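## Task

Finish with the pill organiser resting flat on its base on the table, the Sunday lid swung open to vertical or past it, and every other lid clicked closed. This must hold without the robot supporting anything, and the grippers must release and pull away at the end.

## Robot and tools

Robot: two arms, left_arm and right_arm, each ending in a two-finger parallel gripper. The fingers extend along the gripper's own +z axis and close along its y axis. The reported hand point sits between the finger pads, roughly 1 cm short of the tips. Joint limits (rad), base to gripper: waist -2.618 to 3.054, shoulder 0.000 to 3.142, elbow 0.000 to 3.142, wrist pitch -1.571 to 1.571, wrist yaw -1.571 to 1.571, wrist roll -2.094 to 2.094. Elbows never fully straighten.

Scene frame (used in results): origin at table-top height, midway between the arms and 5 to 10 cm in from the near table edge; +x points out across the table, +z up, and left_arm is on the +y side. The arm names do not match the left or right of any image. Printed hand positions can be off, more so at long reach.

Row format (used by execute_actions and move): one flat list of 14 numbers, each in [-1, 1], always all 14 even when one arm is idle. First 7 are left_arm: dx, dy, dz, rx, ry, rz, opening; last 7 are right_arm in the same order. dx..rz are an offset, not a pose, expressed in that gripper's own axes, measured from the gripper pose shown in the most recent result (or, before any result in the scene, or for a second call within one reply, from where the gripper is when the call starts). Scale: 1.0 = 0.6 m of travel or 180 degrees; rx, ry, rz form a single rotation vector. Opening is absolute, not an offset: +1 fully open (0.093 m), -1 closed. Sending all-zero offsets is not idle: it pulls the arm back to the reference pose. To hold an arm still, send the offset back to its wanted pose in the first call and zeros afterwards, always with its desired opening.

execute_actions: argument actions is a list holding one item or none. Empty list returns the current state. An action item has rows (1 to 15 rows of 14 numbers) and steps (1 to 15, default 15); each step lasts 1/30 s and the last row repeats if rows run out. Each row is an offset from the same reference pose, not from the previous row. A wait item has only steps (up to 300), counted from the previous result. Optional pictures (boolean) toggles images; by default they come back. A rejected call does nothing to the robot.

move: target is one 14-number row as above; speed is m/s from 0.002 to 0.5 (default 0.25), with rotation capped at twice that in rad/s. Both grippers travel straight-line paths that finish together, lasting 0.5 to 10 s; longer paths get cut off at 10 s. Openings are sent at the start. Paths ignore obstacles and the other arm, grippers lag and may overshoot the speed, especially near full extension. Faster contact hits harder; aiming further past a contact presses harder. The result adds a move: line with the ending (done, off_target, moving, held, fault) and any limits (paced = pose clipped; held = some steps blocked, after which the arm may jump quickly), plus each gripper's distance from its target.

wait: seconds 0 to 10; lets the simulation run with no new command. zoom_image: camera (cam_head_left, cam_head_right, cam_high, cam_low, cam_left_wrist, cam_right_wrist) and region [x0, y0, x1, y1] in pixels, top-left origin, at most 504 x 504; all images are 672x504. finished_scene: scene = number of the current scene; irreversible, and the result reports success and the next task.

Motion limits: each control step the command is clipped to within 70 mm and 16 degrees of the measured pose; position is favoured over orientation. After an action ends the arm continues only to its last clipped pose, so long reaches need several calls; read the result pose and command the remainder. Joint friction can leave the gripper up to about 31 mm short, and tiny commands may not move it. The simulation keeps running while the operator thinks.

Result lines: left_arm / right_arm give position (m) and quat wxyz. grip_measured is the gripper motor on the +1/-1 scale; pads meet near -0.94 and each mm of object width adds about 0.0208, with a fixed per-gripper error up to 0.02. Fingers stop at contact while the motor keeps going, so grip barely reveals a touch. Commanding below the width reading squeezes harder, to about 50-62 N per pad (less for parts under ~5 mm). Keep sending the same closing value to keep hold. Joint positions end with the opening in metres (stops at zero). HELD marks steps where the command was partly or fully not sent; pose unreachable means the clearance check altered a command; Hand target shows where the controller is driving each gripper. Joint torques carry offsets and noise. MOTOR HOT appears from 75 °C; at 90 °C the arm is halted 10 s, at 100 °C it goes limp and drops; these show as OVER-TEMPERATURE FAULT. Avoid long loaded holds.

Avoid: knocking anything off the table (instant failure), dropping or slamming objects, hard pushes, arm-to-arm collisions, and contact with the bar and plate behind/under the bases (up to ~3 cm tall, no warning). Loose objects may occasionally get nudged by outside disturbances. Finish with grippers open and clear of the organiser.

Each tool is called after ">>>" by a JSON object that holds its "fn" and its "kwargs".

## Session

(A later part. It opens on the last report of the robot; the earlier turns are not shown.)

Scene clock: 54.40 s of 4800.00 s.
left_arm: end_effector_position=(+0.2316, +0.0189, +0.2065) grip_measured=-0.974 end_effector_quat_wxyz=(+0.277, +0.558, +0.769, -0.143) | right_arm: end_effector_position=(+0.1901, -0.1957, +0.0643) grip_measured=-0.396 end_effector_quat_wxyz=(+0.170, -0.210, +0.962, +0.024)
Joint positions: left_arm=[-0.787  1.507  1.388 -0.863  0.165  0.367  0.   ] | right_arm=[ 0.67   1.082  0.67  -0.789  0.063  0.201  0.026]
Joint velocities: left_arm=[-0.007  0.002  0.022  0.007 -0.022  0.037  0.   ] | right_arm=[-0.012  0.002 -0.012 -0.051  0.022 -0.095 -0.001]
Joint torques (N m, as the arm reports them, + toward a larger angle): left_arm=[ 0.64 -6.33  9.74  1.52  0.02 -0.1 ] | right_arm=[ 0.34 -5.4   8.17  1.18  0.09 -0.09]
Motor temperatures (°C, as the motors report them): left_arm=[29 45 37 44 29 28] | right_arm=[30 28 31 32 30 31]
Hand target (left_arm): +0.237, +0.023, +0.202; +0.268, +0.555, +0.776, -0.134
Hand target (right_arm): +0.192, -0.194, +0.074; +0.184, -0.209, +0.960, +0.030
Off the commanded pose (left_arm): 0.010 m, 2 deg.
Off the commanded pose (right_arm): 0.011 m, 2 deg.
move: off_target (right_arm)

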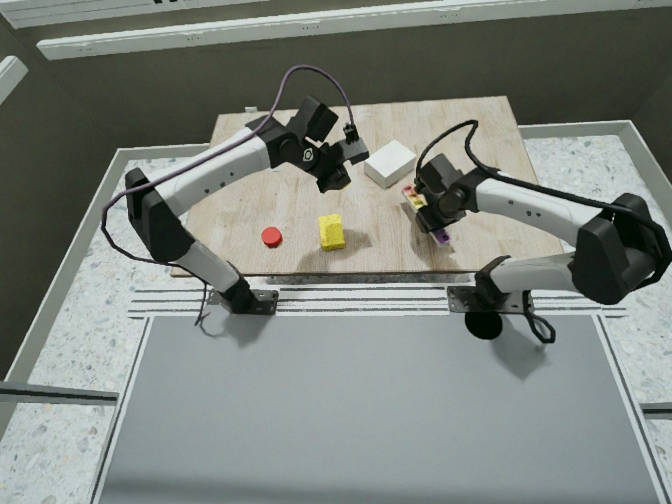

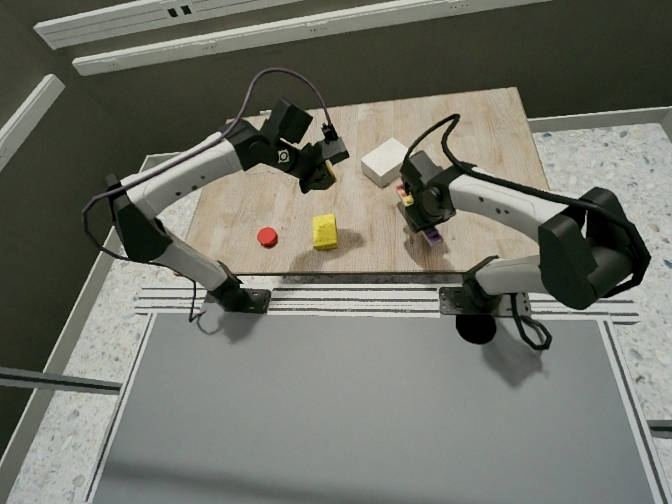

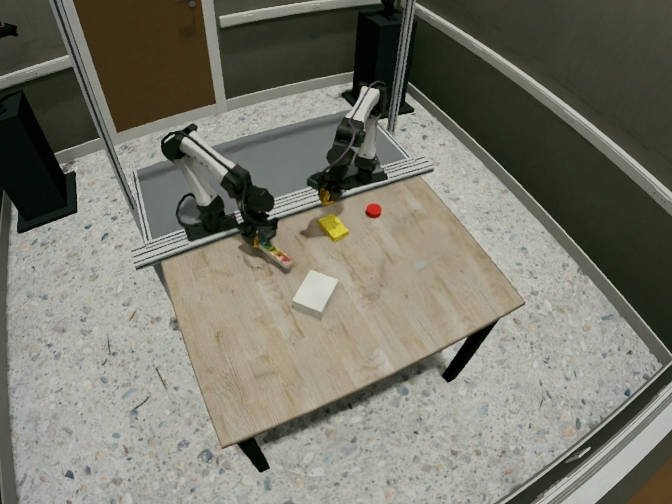

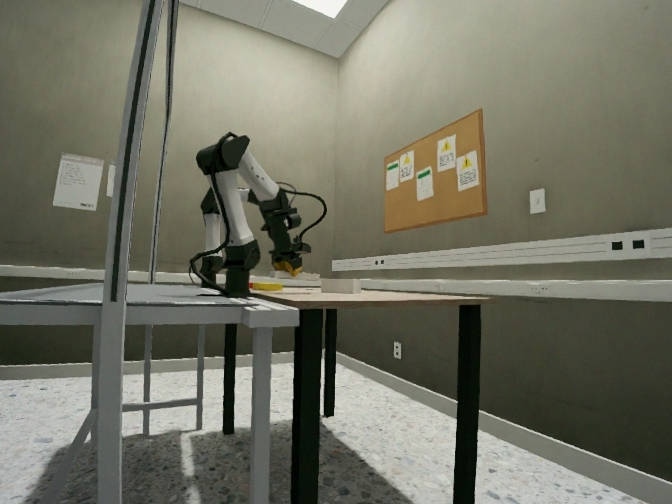

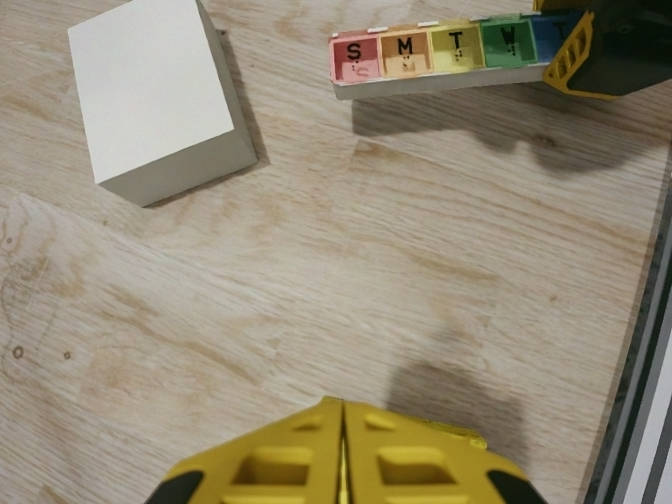

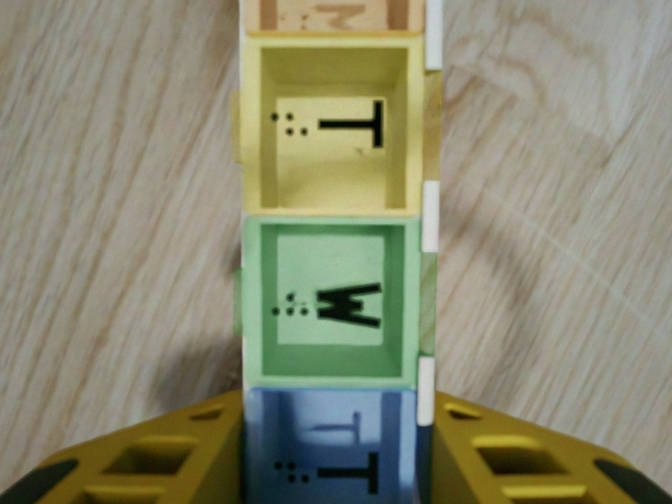

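>>> {"fn": "move", "kwargs": {"target": [0.208,0.215,0.031,-0.1267,0.1678,-0.76,0.25,-0.2425,0.227,0.062,-0.0866,-0.012,-0.2085,-0.5], "speed": 0.4}}

Scene clock: 59.77 s of 4800.00 s.
left_arm: end_effector_position=(+0.3277, +0.1498, +0.1351) grip_measured=+0.248 end_effector_quat_wxyz=(-0.099, -0.528, +0.840, -0.081) | right_arm: end_effector_position=(+0.2695, -0.0128, +0.0801) grip_measured=-0.396 end_effector_quat_wxyz=(+0.163, -0.521, +0.832, +0.098)
Joint positions: left_arm=[-0.321  1.986  1.818 -1.421  0.248 -1.491  0.057] | right_arm=[ 0.832  1.758  1.323 -0.726 -0.136 -0.291  0.026]
Joint velocities: left_arm=[-0.002  0.002  0.007  0.007 -0.066 -0.095 -0.001] | right_arm=[-0.007 -0.017 -0.007  0.037  0.066  0.037 -0.   ]
Joint torques (N m, as the arm reports them, + toward a larger angle): left_arm=[  0.66 -10.2    8.88   0.08   0.19  -0.24] | right_arm=[ 1.27 -9.35  8.39  1.27 -0.05 -0.17]
Motor temperatures (°C, as the motors report them): left_arm=[29 44 38 42 29 28] | right_arm=[30 28 32 32 30 31]
Hand target (left_arm): +0.329, +0.151, +0.131; -0.109, -0.535, +0.834, -0.074
Hand target (right_arm): +0.268, -0.010, +0.078; +0.155, -0.528, +0.829, +0.099
Off the commanded pose (left_arm): 0.006 m, 2 deg.
Off the commanded pose (right_arm): 0.006 m, 1 deg.
move: done

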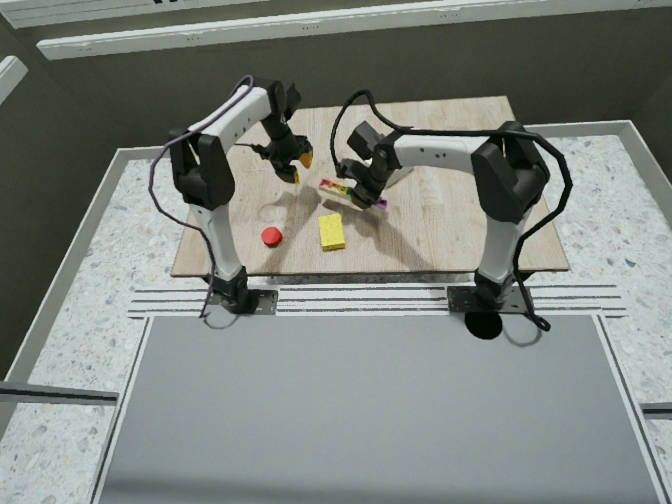

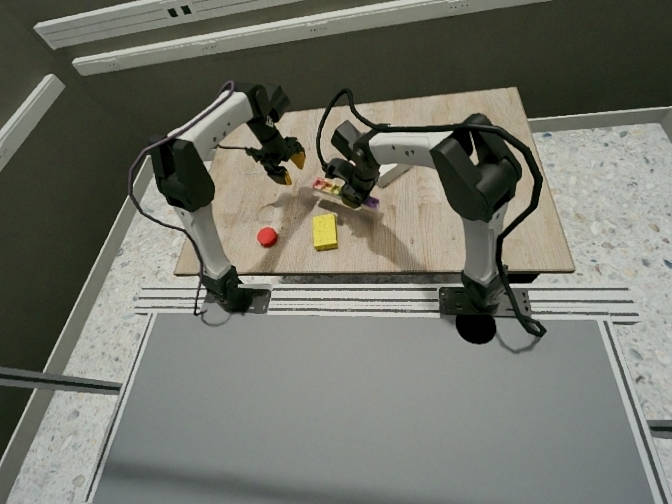

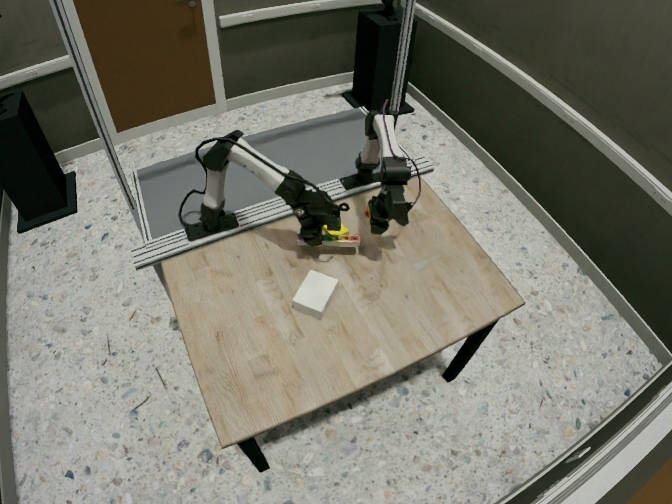

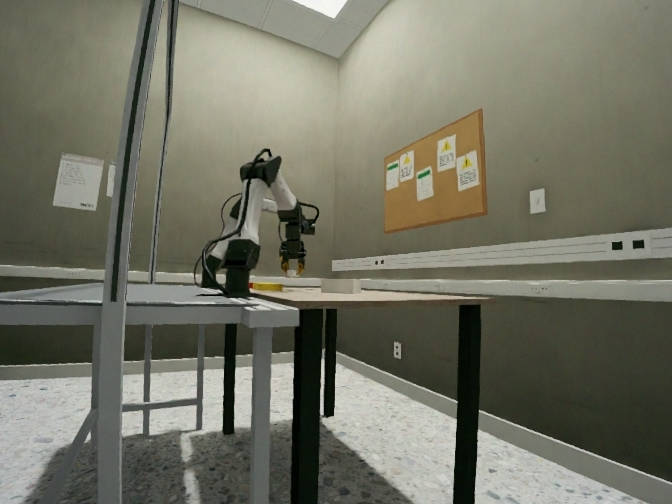

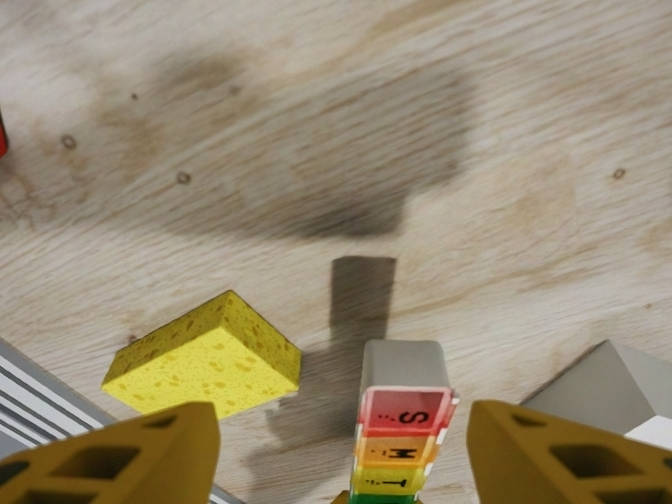

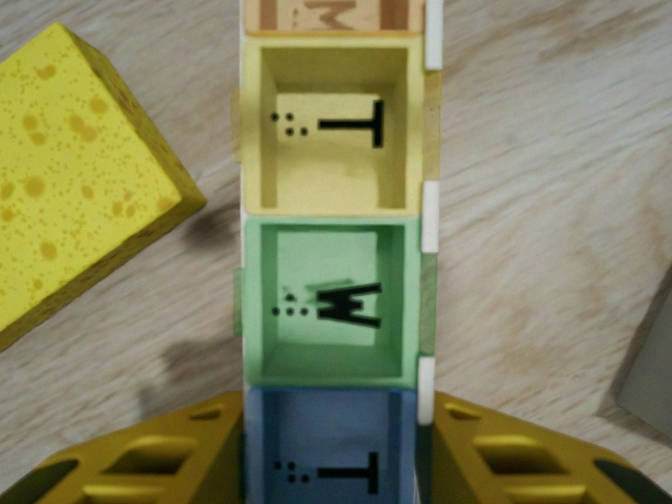

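>>> {"fn": "move", "kwargs": {"target": [0.032,-0.04,0.138,0,0,0.025,0.25,0.048,0,0.113,0,0.008,0,-0.5], "speed": 0.07}}

>>> {"fn": "zoom_image", "kwargs": {"camera": "cam_high", "region": [280, 190, 410, 285]}}

Scene clock: 62.37 s of 4800.00 s.
left_arm: end_effector_position=(+0.3379, +0.1081, +0.0730) grip_measured=+0.248 end_effector_quat_wxyz=(-0.091, -0.496, +0.859, -0.091) | right_arm: end_effector_position=(+0.2750, -0.0093, +0.0231) grip_measured=-0.396 end_effector_quat_wxyz=(+0.168, -0.521, +0.831, +0.098)
Joint positions: left_arm=[-0.408  2.072  1.694 -1.172  0.249 -1.507  0.057] | right_arm=[ 0.832  1.847  1.196 -0.499 -0.135 -0.291  0.026]
Joint velocities: left_arm=[-0.007  0.002  0.012 -0.066 -0.081  0.037 -0.001] | right_arm=[-0.012 -0.017  0.032  0.022 -0.022 -0.051  0.001]
Joint torques (N m, as the arm reports them, + toward a larger angle): left_arm=[ -0.88 -11.17   5.59   0.67   0.09  -0.25] | right_arm=[ 0.83 -9.2   5.08  1.61  0.07 -0.02]
Motor temperatures (°C, as the motors report them): left_arm=[29 44 38 41 29 28] | right_arm=[30 28 32 32 30 31]
Hand target (left_arm): +0.335, +0.104, +0.060; -0.096, -0.494, +0.860, -0.084
Hand target (right_arm): +0.270, -0.014, +0.007; +0.153, -0.522, +0.834, +0.091
Off the commanded pose (left_arm): 0.014 m, 1 deg.
Off the commanded pose (right_arm): 0.018 m, 2 deg.
move: off_target (left_arm, right_arm)

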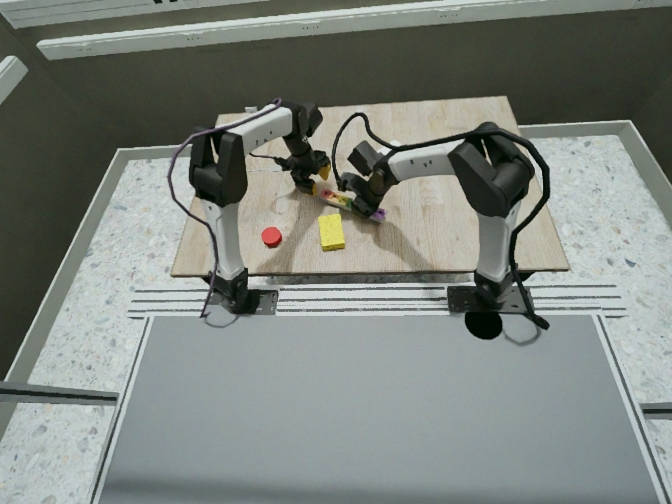

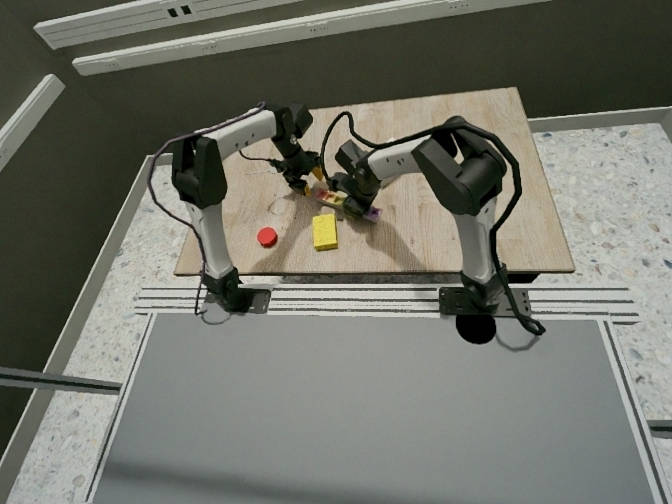

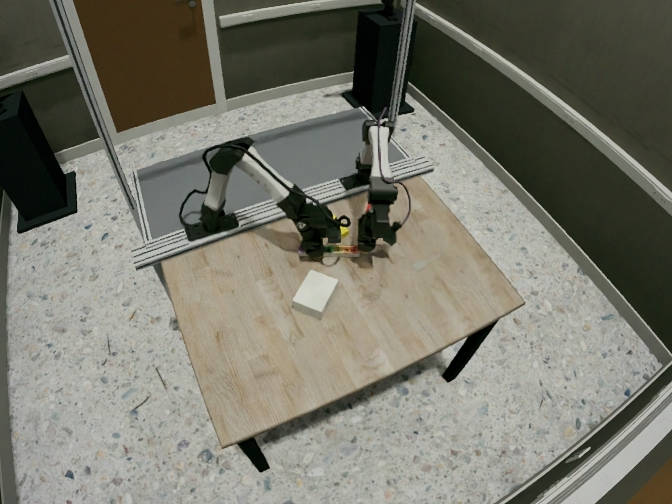

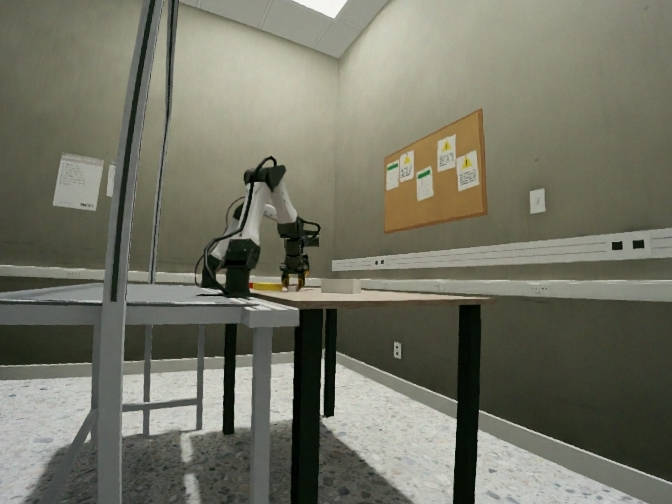

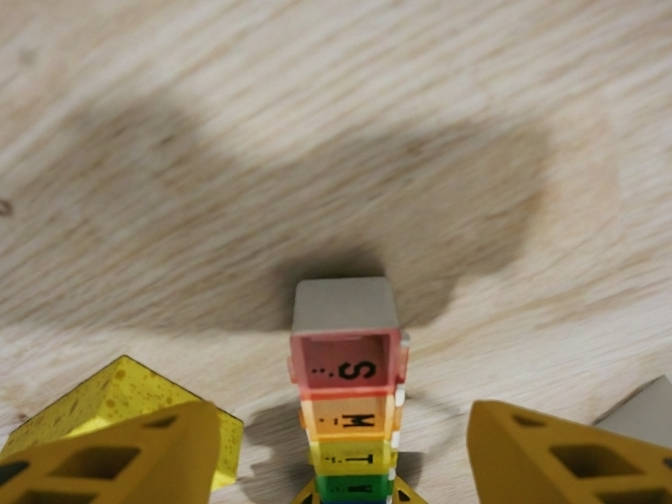

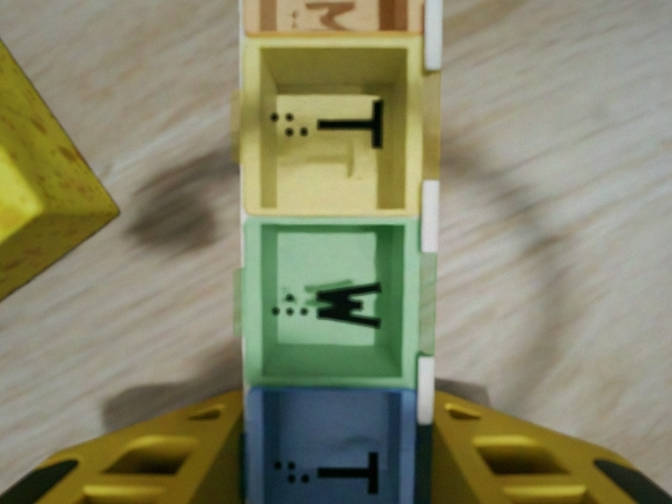

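Region (280, 190, 410, 285) of cam_high's 672x504 image, scaled by 3.877, with more detail than that image has; it fills the top 368 rows of this view, and the rest is white.

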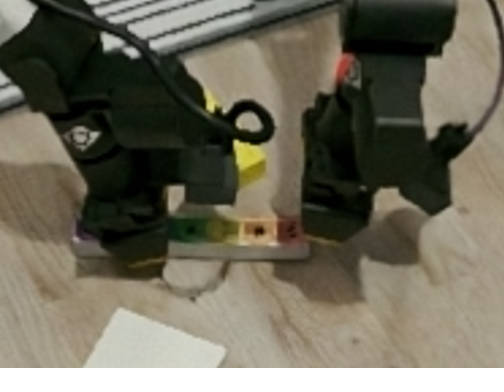

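>>> {"fn": "move", "kwargs": {"target": [0.018,0.003,0.066,-0.008,0.03,-0.012,0.25,0.017,0,0.026,0,0.014,0,-0.5], "speed": 0.05}}

>>> {"fn": "zoom_image", "kwargs": {"camera": "cam_high", "region": [300, 200, 400, 275]}}

Scene clock: 66.47 s of 4800.00 s.
left_arm: end_effector_position=(+0.3332, +0.0951, +0.0506) grip_measured=+0.248 end_effector_quat_wxyz=(-0.130, -0.507, +0.845, -0.108) | right_arm: end_effector_position=(+0.2753, -0.0091, +0.0219) grip_measured=-0.396 end_effector_quat_wxyz=(+0.167, -0.521, +0.831, +0.098)
Joint positions: left_arm=[-0.408  2.104  1.635 -1.091  0.333 -1.541  0.057] | right_arm=[ 0.832  1.851  1.196 -0.496 -0.135 -0.291  0.026]
Joint velocities: left_arm=[-0.017  0.007 -0.007  0.037  0.007  0.051  0.   ] | right_arm=[-0.002  0.002 -0.017  0.066  0.022 -0.095  0.001]
Joint torques (N m, as the arm reports them, + toward a larger angle): left_arm=[ -0.72 -11.11   5.67   0.56   0.23  -0.26] | right_arm=[ 0.7  -7.72  6.63  1.46  0.15 -0.07]
Motor temperatures (°C, as the motors report them): left_arm=[29 44 37 39 29 28] | right_arm=[30 29 32 33 30 31]
Hand target (left_arm): +0.329, +0.091, +0.037; -0.139, -0.506, +0.845, -0.102
Hand target (right_arm): +0.274, -0.013, +0.005; +0.150, -0.523, +0.835, +0.087
Off the commanded pose (left_arm): 0.015 m, 1 deg.
Off the commanded pose (right_arm): 0.017 m, 2 deg.
move: off_target (left_arm, right_arm)

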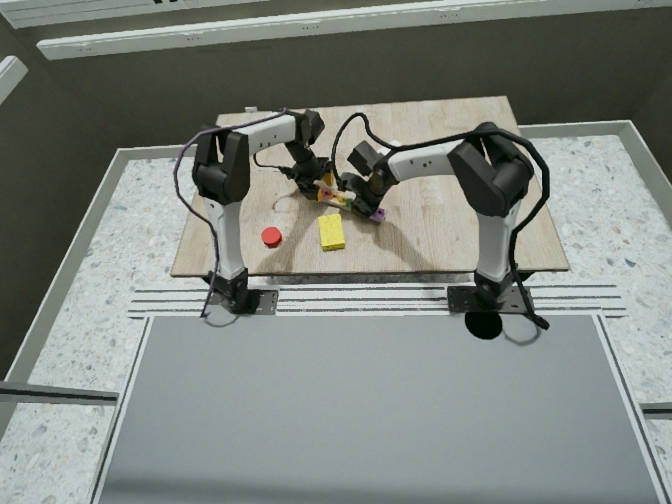

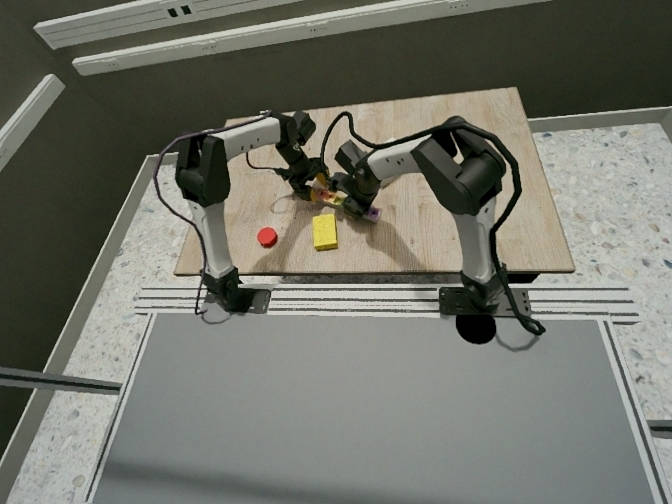

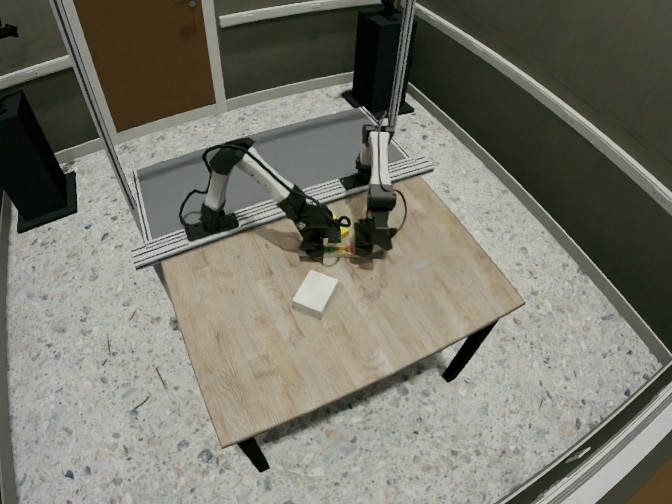

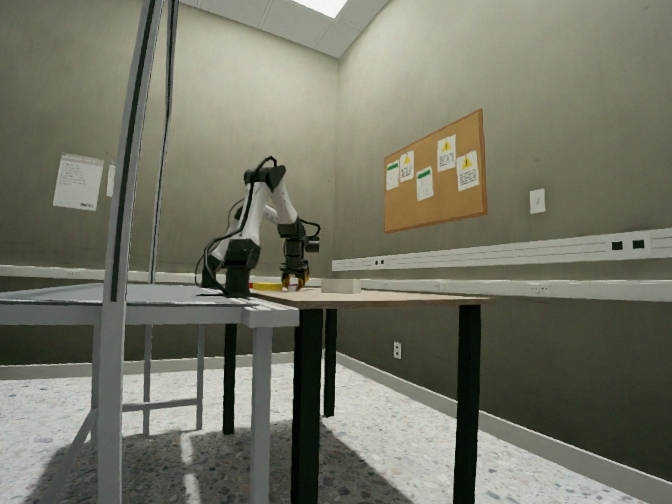

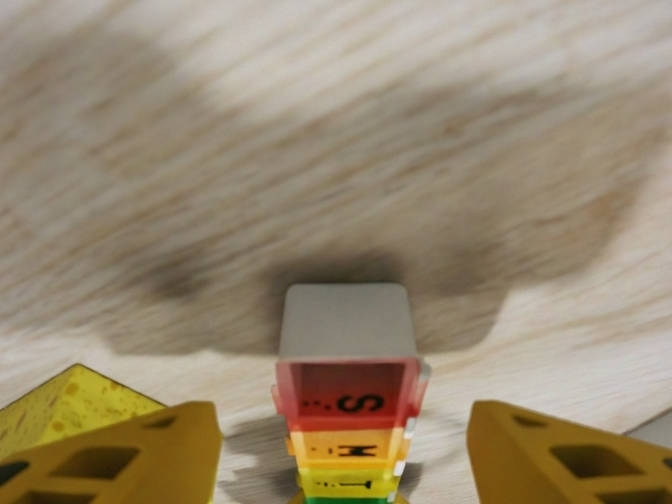

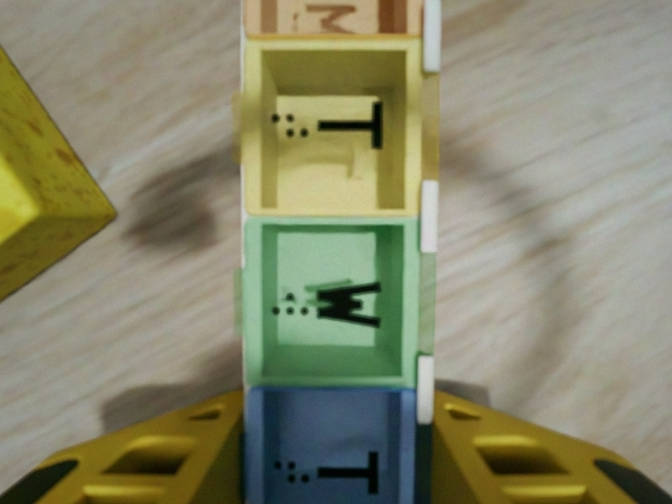

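Region (300, 200, 400, 275) of cam_high's 672x504 image, scaled by 5.040, with more detail than that image has; it fills the top 378 rows of this view, and the rest is white.

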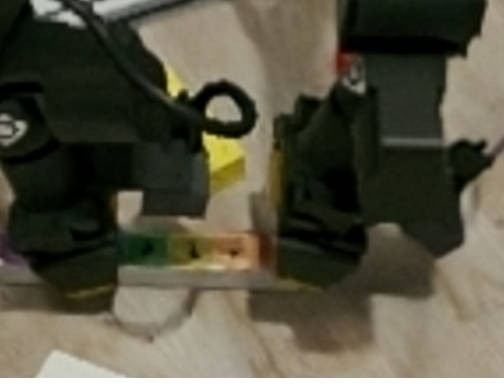

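>>> {"fn": "move", "kwargs": {"target": [0.004,0,0.044,-0.008,0.003,0,0.25,0.017,0,0.026,0,0.014,0,-0.5], "speed": 0.04}}

>>> {"fn": "zoom_image", "kwargs": {"camera": "cam_head_left", "region": [295, 160, 365, 220]}}

Scene clock: 68.17 s of 4800.00 s.
left_arm: end_effector_position=(+0.3351, +0.0888, +0.0410) grip_measured=+0.248 end_effector_quat_wxyz=(-0.131, -0.506, +0.846, -0.108) | right_arm: end_effector_position=(+0.2753, -0.0091, +0.0219) grip_measured=-0.396 end_effector_quat_wxyz=(+0.167, -0.521, +0.831, +0.098)
Joint positions: left_arm=[-0.419  2.129  1.635 -1.062  0.335 -1.55   0.057] | right_arm=[ 0.832  1.851  1.196 -0.496 -0.135 -0.291  0.026]
Joint velocities: left_arm=[-0.017 -0.007 -0.032  0.022 -0.051 -0.007 -0.001] | right_arm=[-0.002 -0.002  0.007 -0.081 -0.037  0.007 -0.   ]
Joint torques (N m, as the arm reports them, + toward a larger angle): left_arm=[ -0.97 -11.55   5.44   0.59   0.28  -0.26] | right_arm=[ 0.84 -7.67  6.48  1.52  0.1  -0.08]
Motor temperatures (°C, as the motors report them): left_arm=[29 44 37 39 29 28] | right_arm=[30 29 32 33 30 31]
Hand target (left_arm): +0.329, +0.085, +0.027; -0.141, -0.505, +0.846, -0.100
Hand target (right_arm): +0.274, -0.013, +0.004; +0.149, -0.523, +0.835, +0.086
Off the commanded pose (left_arm): 0.016 m, 1 deg.
Off the commanded pose (right_arm): 0.019 m, 3 deg.
move: off_target (left_arm, right_arm)

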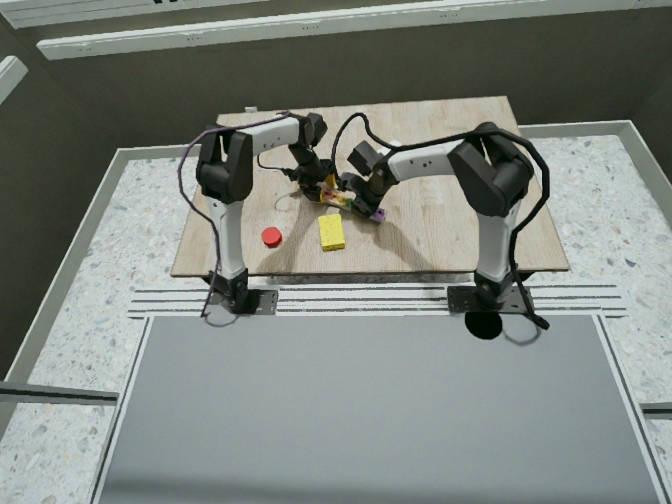

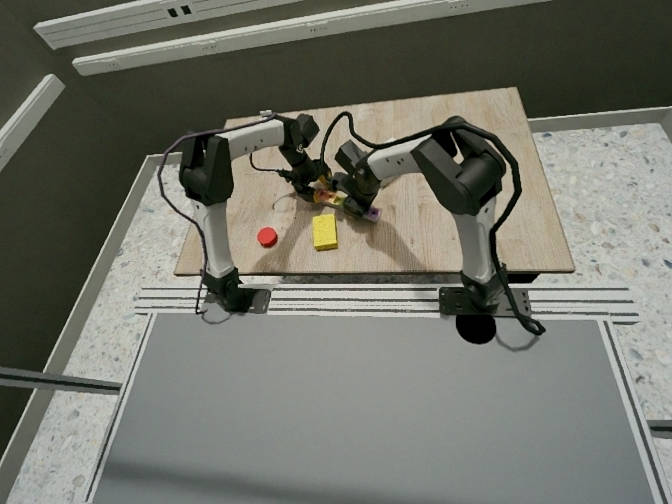

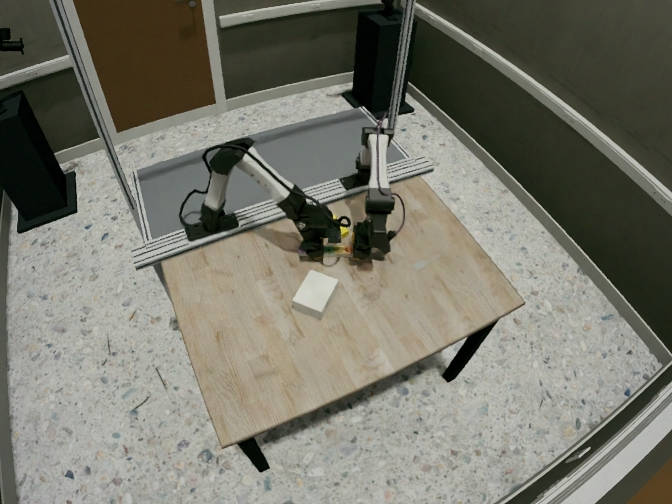

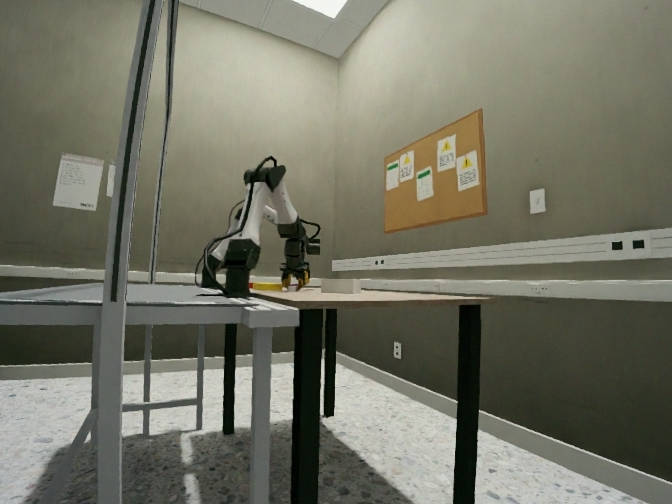

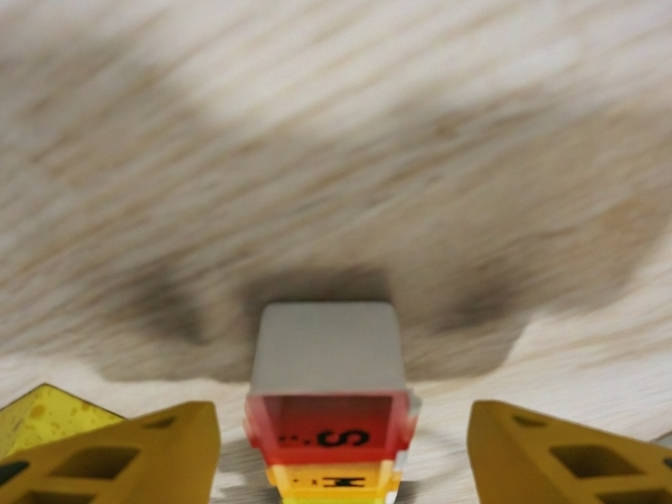

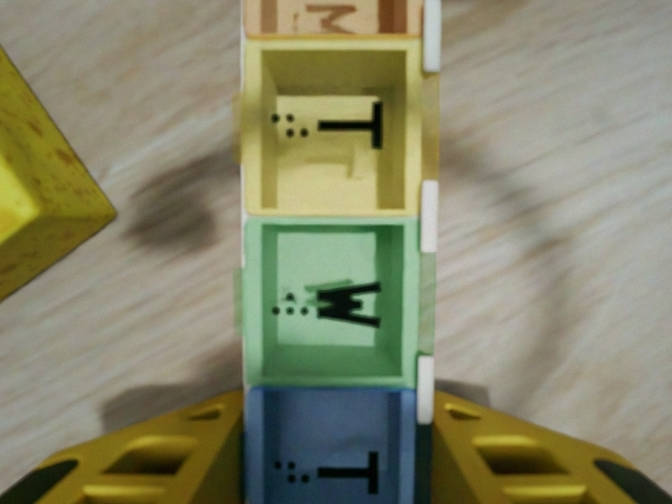

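Region (295, 160, 365, 220) of cam_head_left's 672x504 image, scaled by 7.200, with more detail than that image has; it fills the top 432 rows of this view, and the rest is white.

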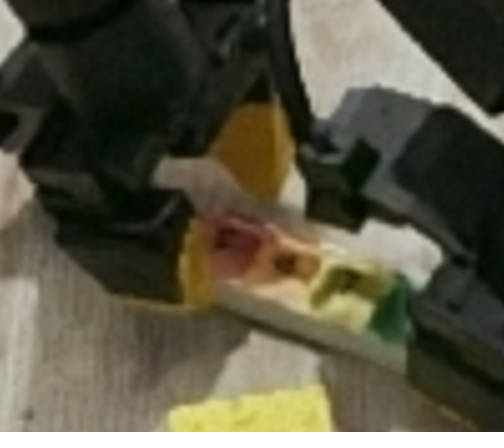

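>>> {"fn": "move", "kwargs": {"target": [0,0.008,0,-0.007,0,0,-0.35,0.017,0,0.026,0,0.014,0,-0.5], "speed": 0.04}}

>>> {"fn": "zoom_image", "kwargs": {"camera": "cam_head_left", "region": [295, 160, 365, 220]}}

>>> {"fn": "zoom_image", "kwargs": {"camera": "cam_left_wrist", "region": [210, 340, 470, 504]}}

Scene clock: 69.97 s of 4800.00 s.
left_arm: end_effector_position=(+0.3344, +0.0892, +0.0409) grip_measured=-0.334 end_effector_quat_wxyz=(-0.132, -0.506, +0.845, -0.107) | right_arm: end_effector_position=(+0.2759, -0.0096, +0.0218) grip_measured=-0.396 end_effector_quat_wxyz=(+0.168, -0.519, +0.832, +0.097)
Joint positions: left_arm=[-0.419  2.129  1.635 -1.066  0.335 -1.551  0.029] | right_arm=[ 0.832  1.851  1.196 -0.496 -0.131 -0.288  0.026]
Joint velocities: left_arm=[ 0.007 -0.012  0.002  0.051 -0.022  0.022 -0.   ] | right_arm=[-0.007  0.002  0.002 -0.095 -0.007 -0.007 -0.001]
Joint torques (N m, as the arm reports them, + toward a larger angle): left_arm=[ -0.19 -13.3    7.56   0.08   0.19  -0.02] | right_arm=[ 0.9  -7.52  6.45  1.48  0.13 -0.07]
Motor temperatures (°C, as the motors report them): left_arm=[29 45 37 38 29 28] | right_arm=[30 29 32 33 30 31]
Hand target (left_arm): +0.331, +0.091, +0.041; -0.137, -0.504, +0.847, -0.099
Hand target (right_arm): +0.274, -0.013, +0.004; +0.149, -0.523, +0.835, +0.086
Off the commanded pose (left_arm): 0.004 m, 1 deg.
Off the commanded pose (right_arm): 0.019 m, 2 deg.
move: off_target (right_arm)

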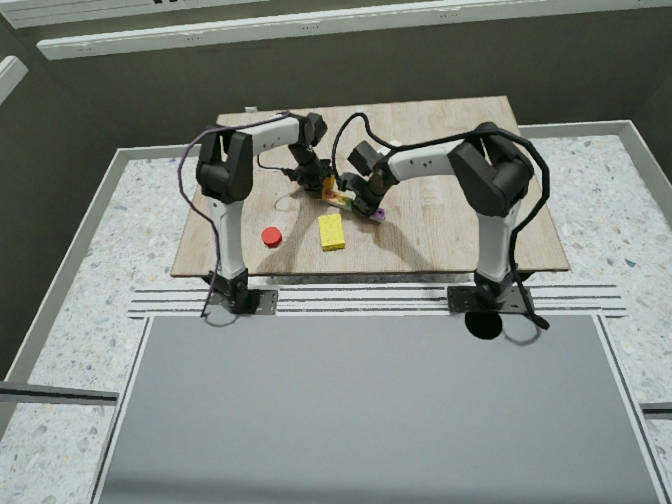

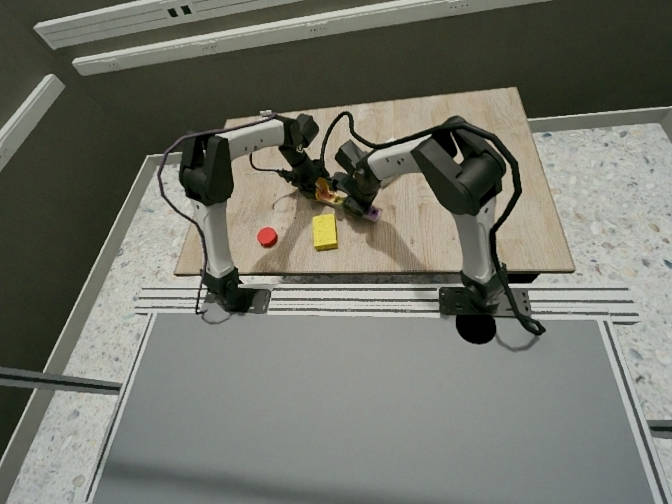

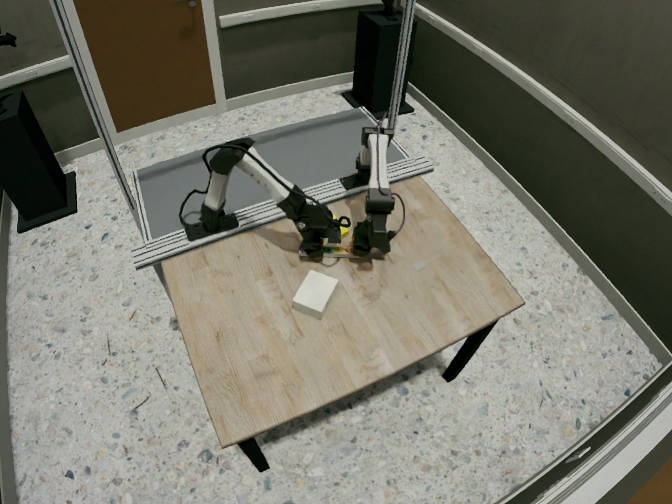

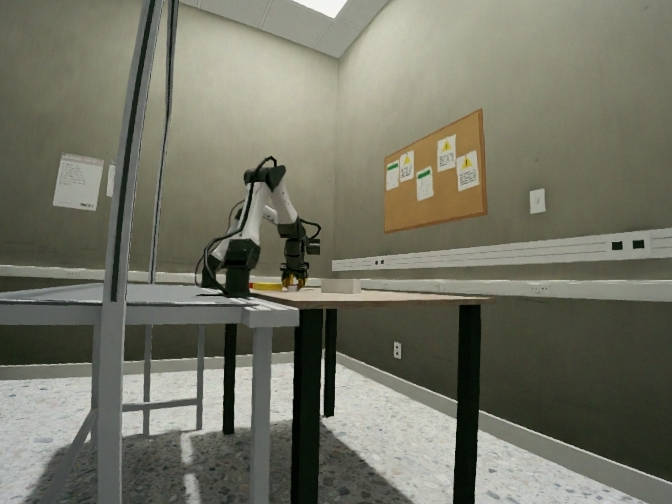

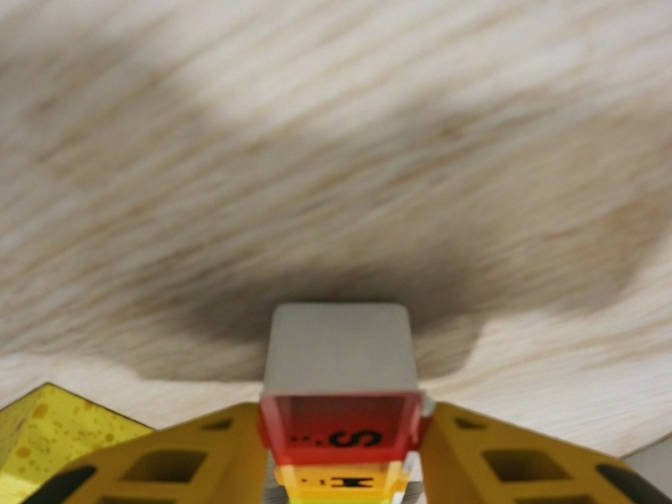

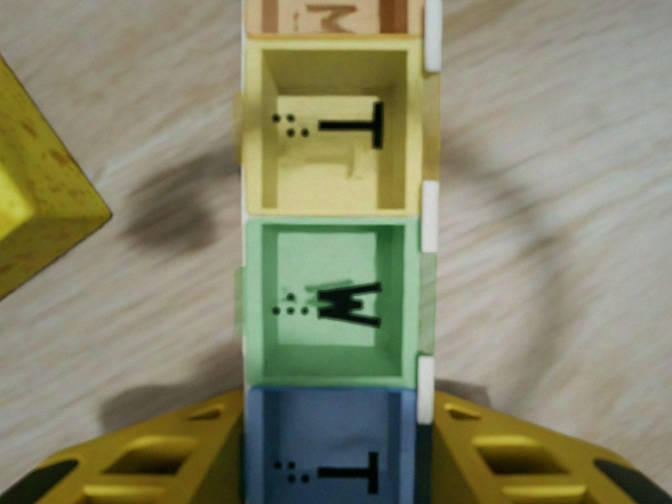

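Region (295, 160, 365, 220) of cam_head_left's 672x504 image, scaled by 7.200, with more detail than that image has; it fills the top 432 rows of this view, and the rest is white.

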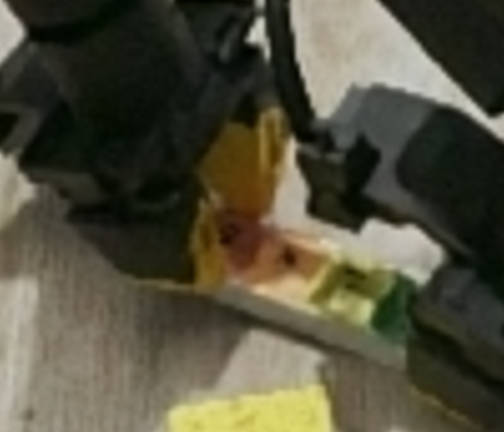

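Region (210, 340, 470, 504) of cam_left_wrist's 672x504 image, scaled by 1.938, with more detail than that image has; it fills the top 318 rows of this view, and the rest is white.

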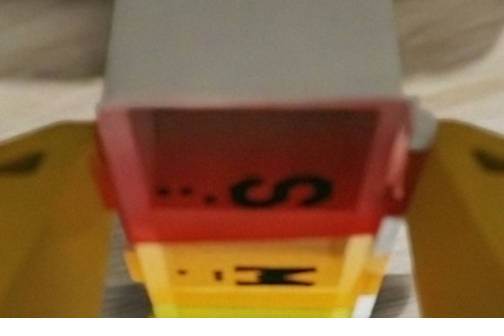

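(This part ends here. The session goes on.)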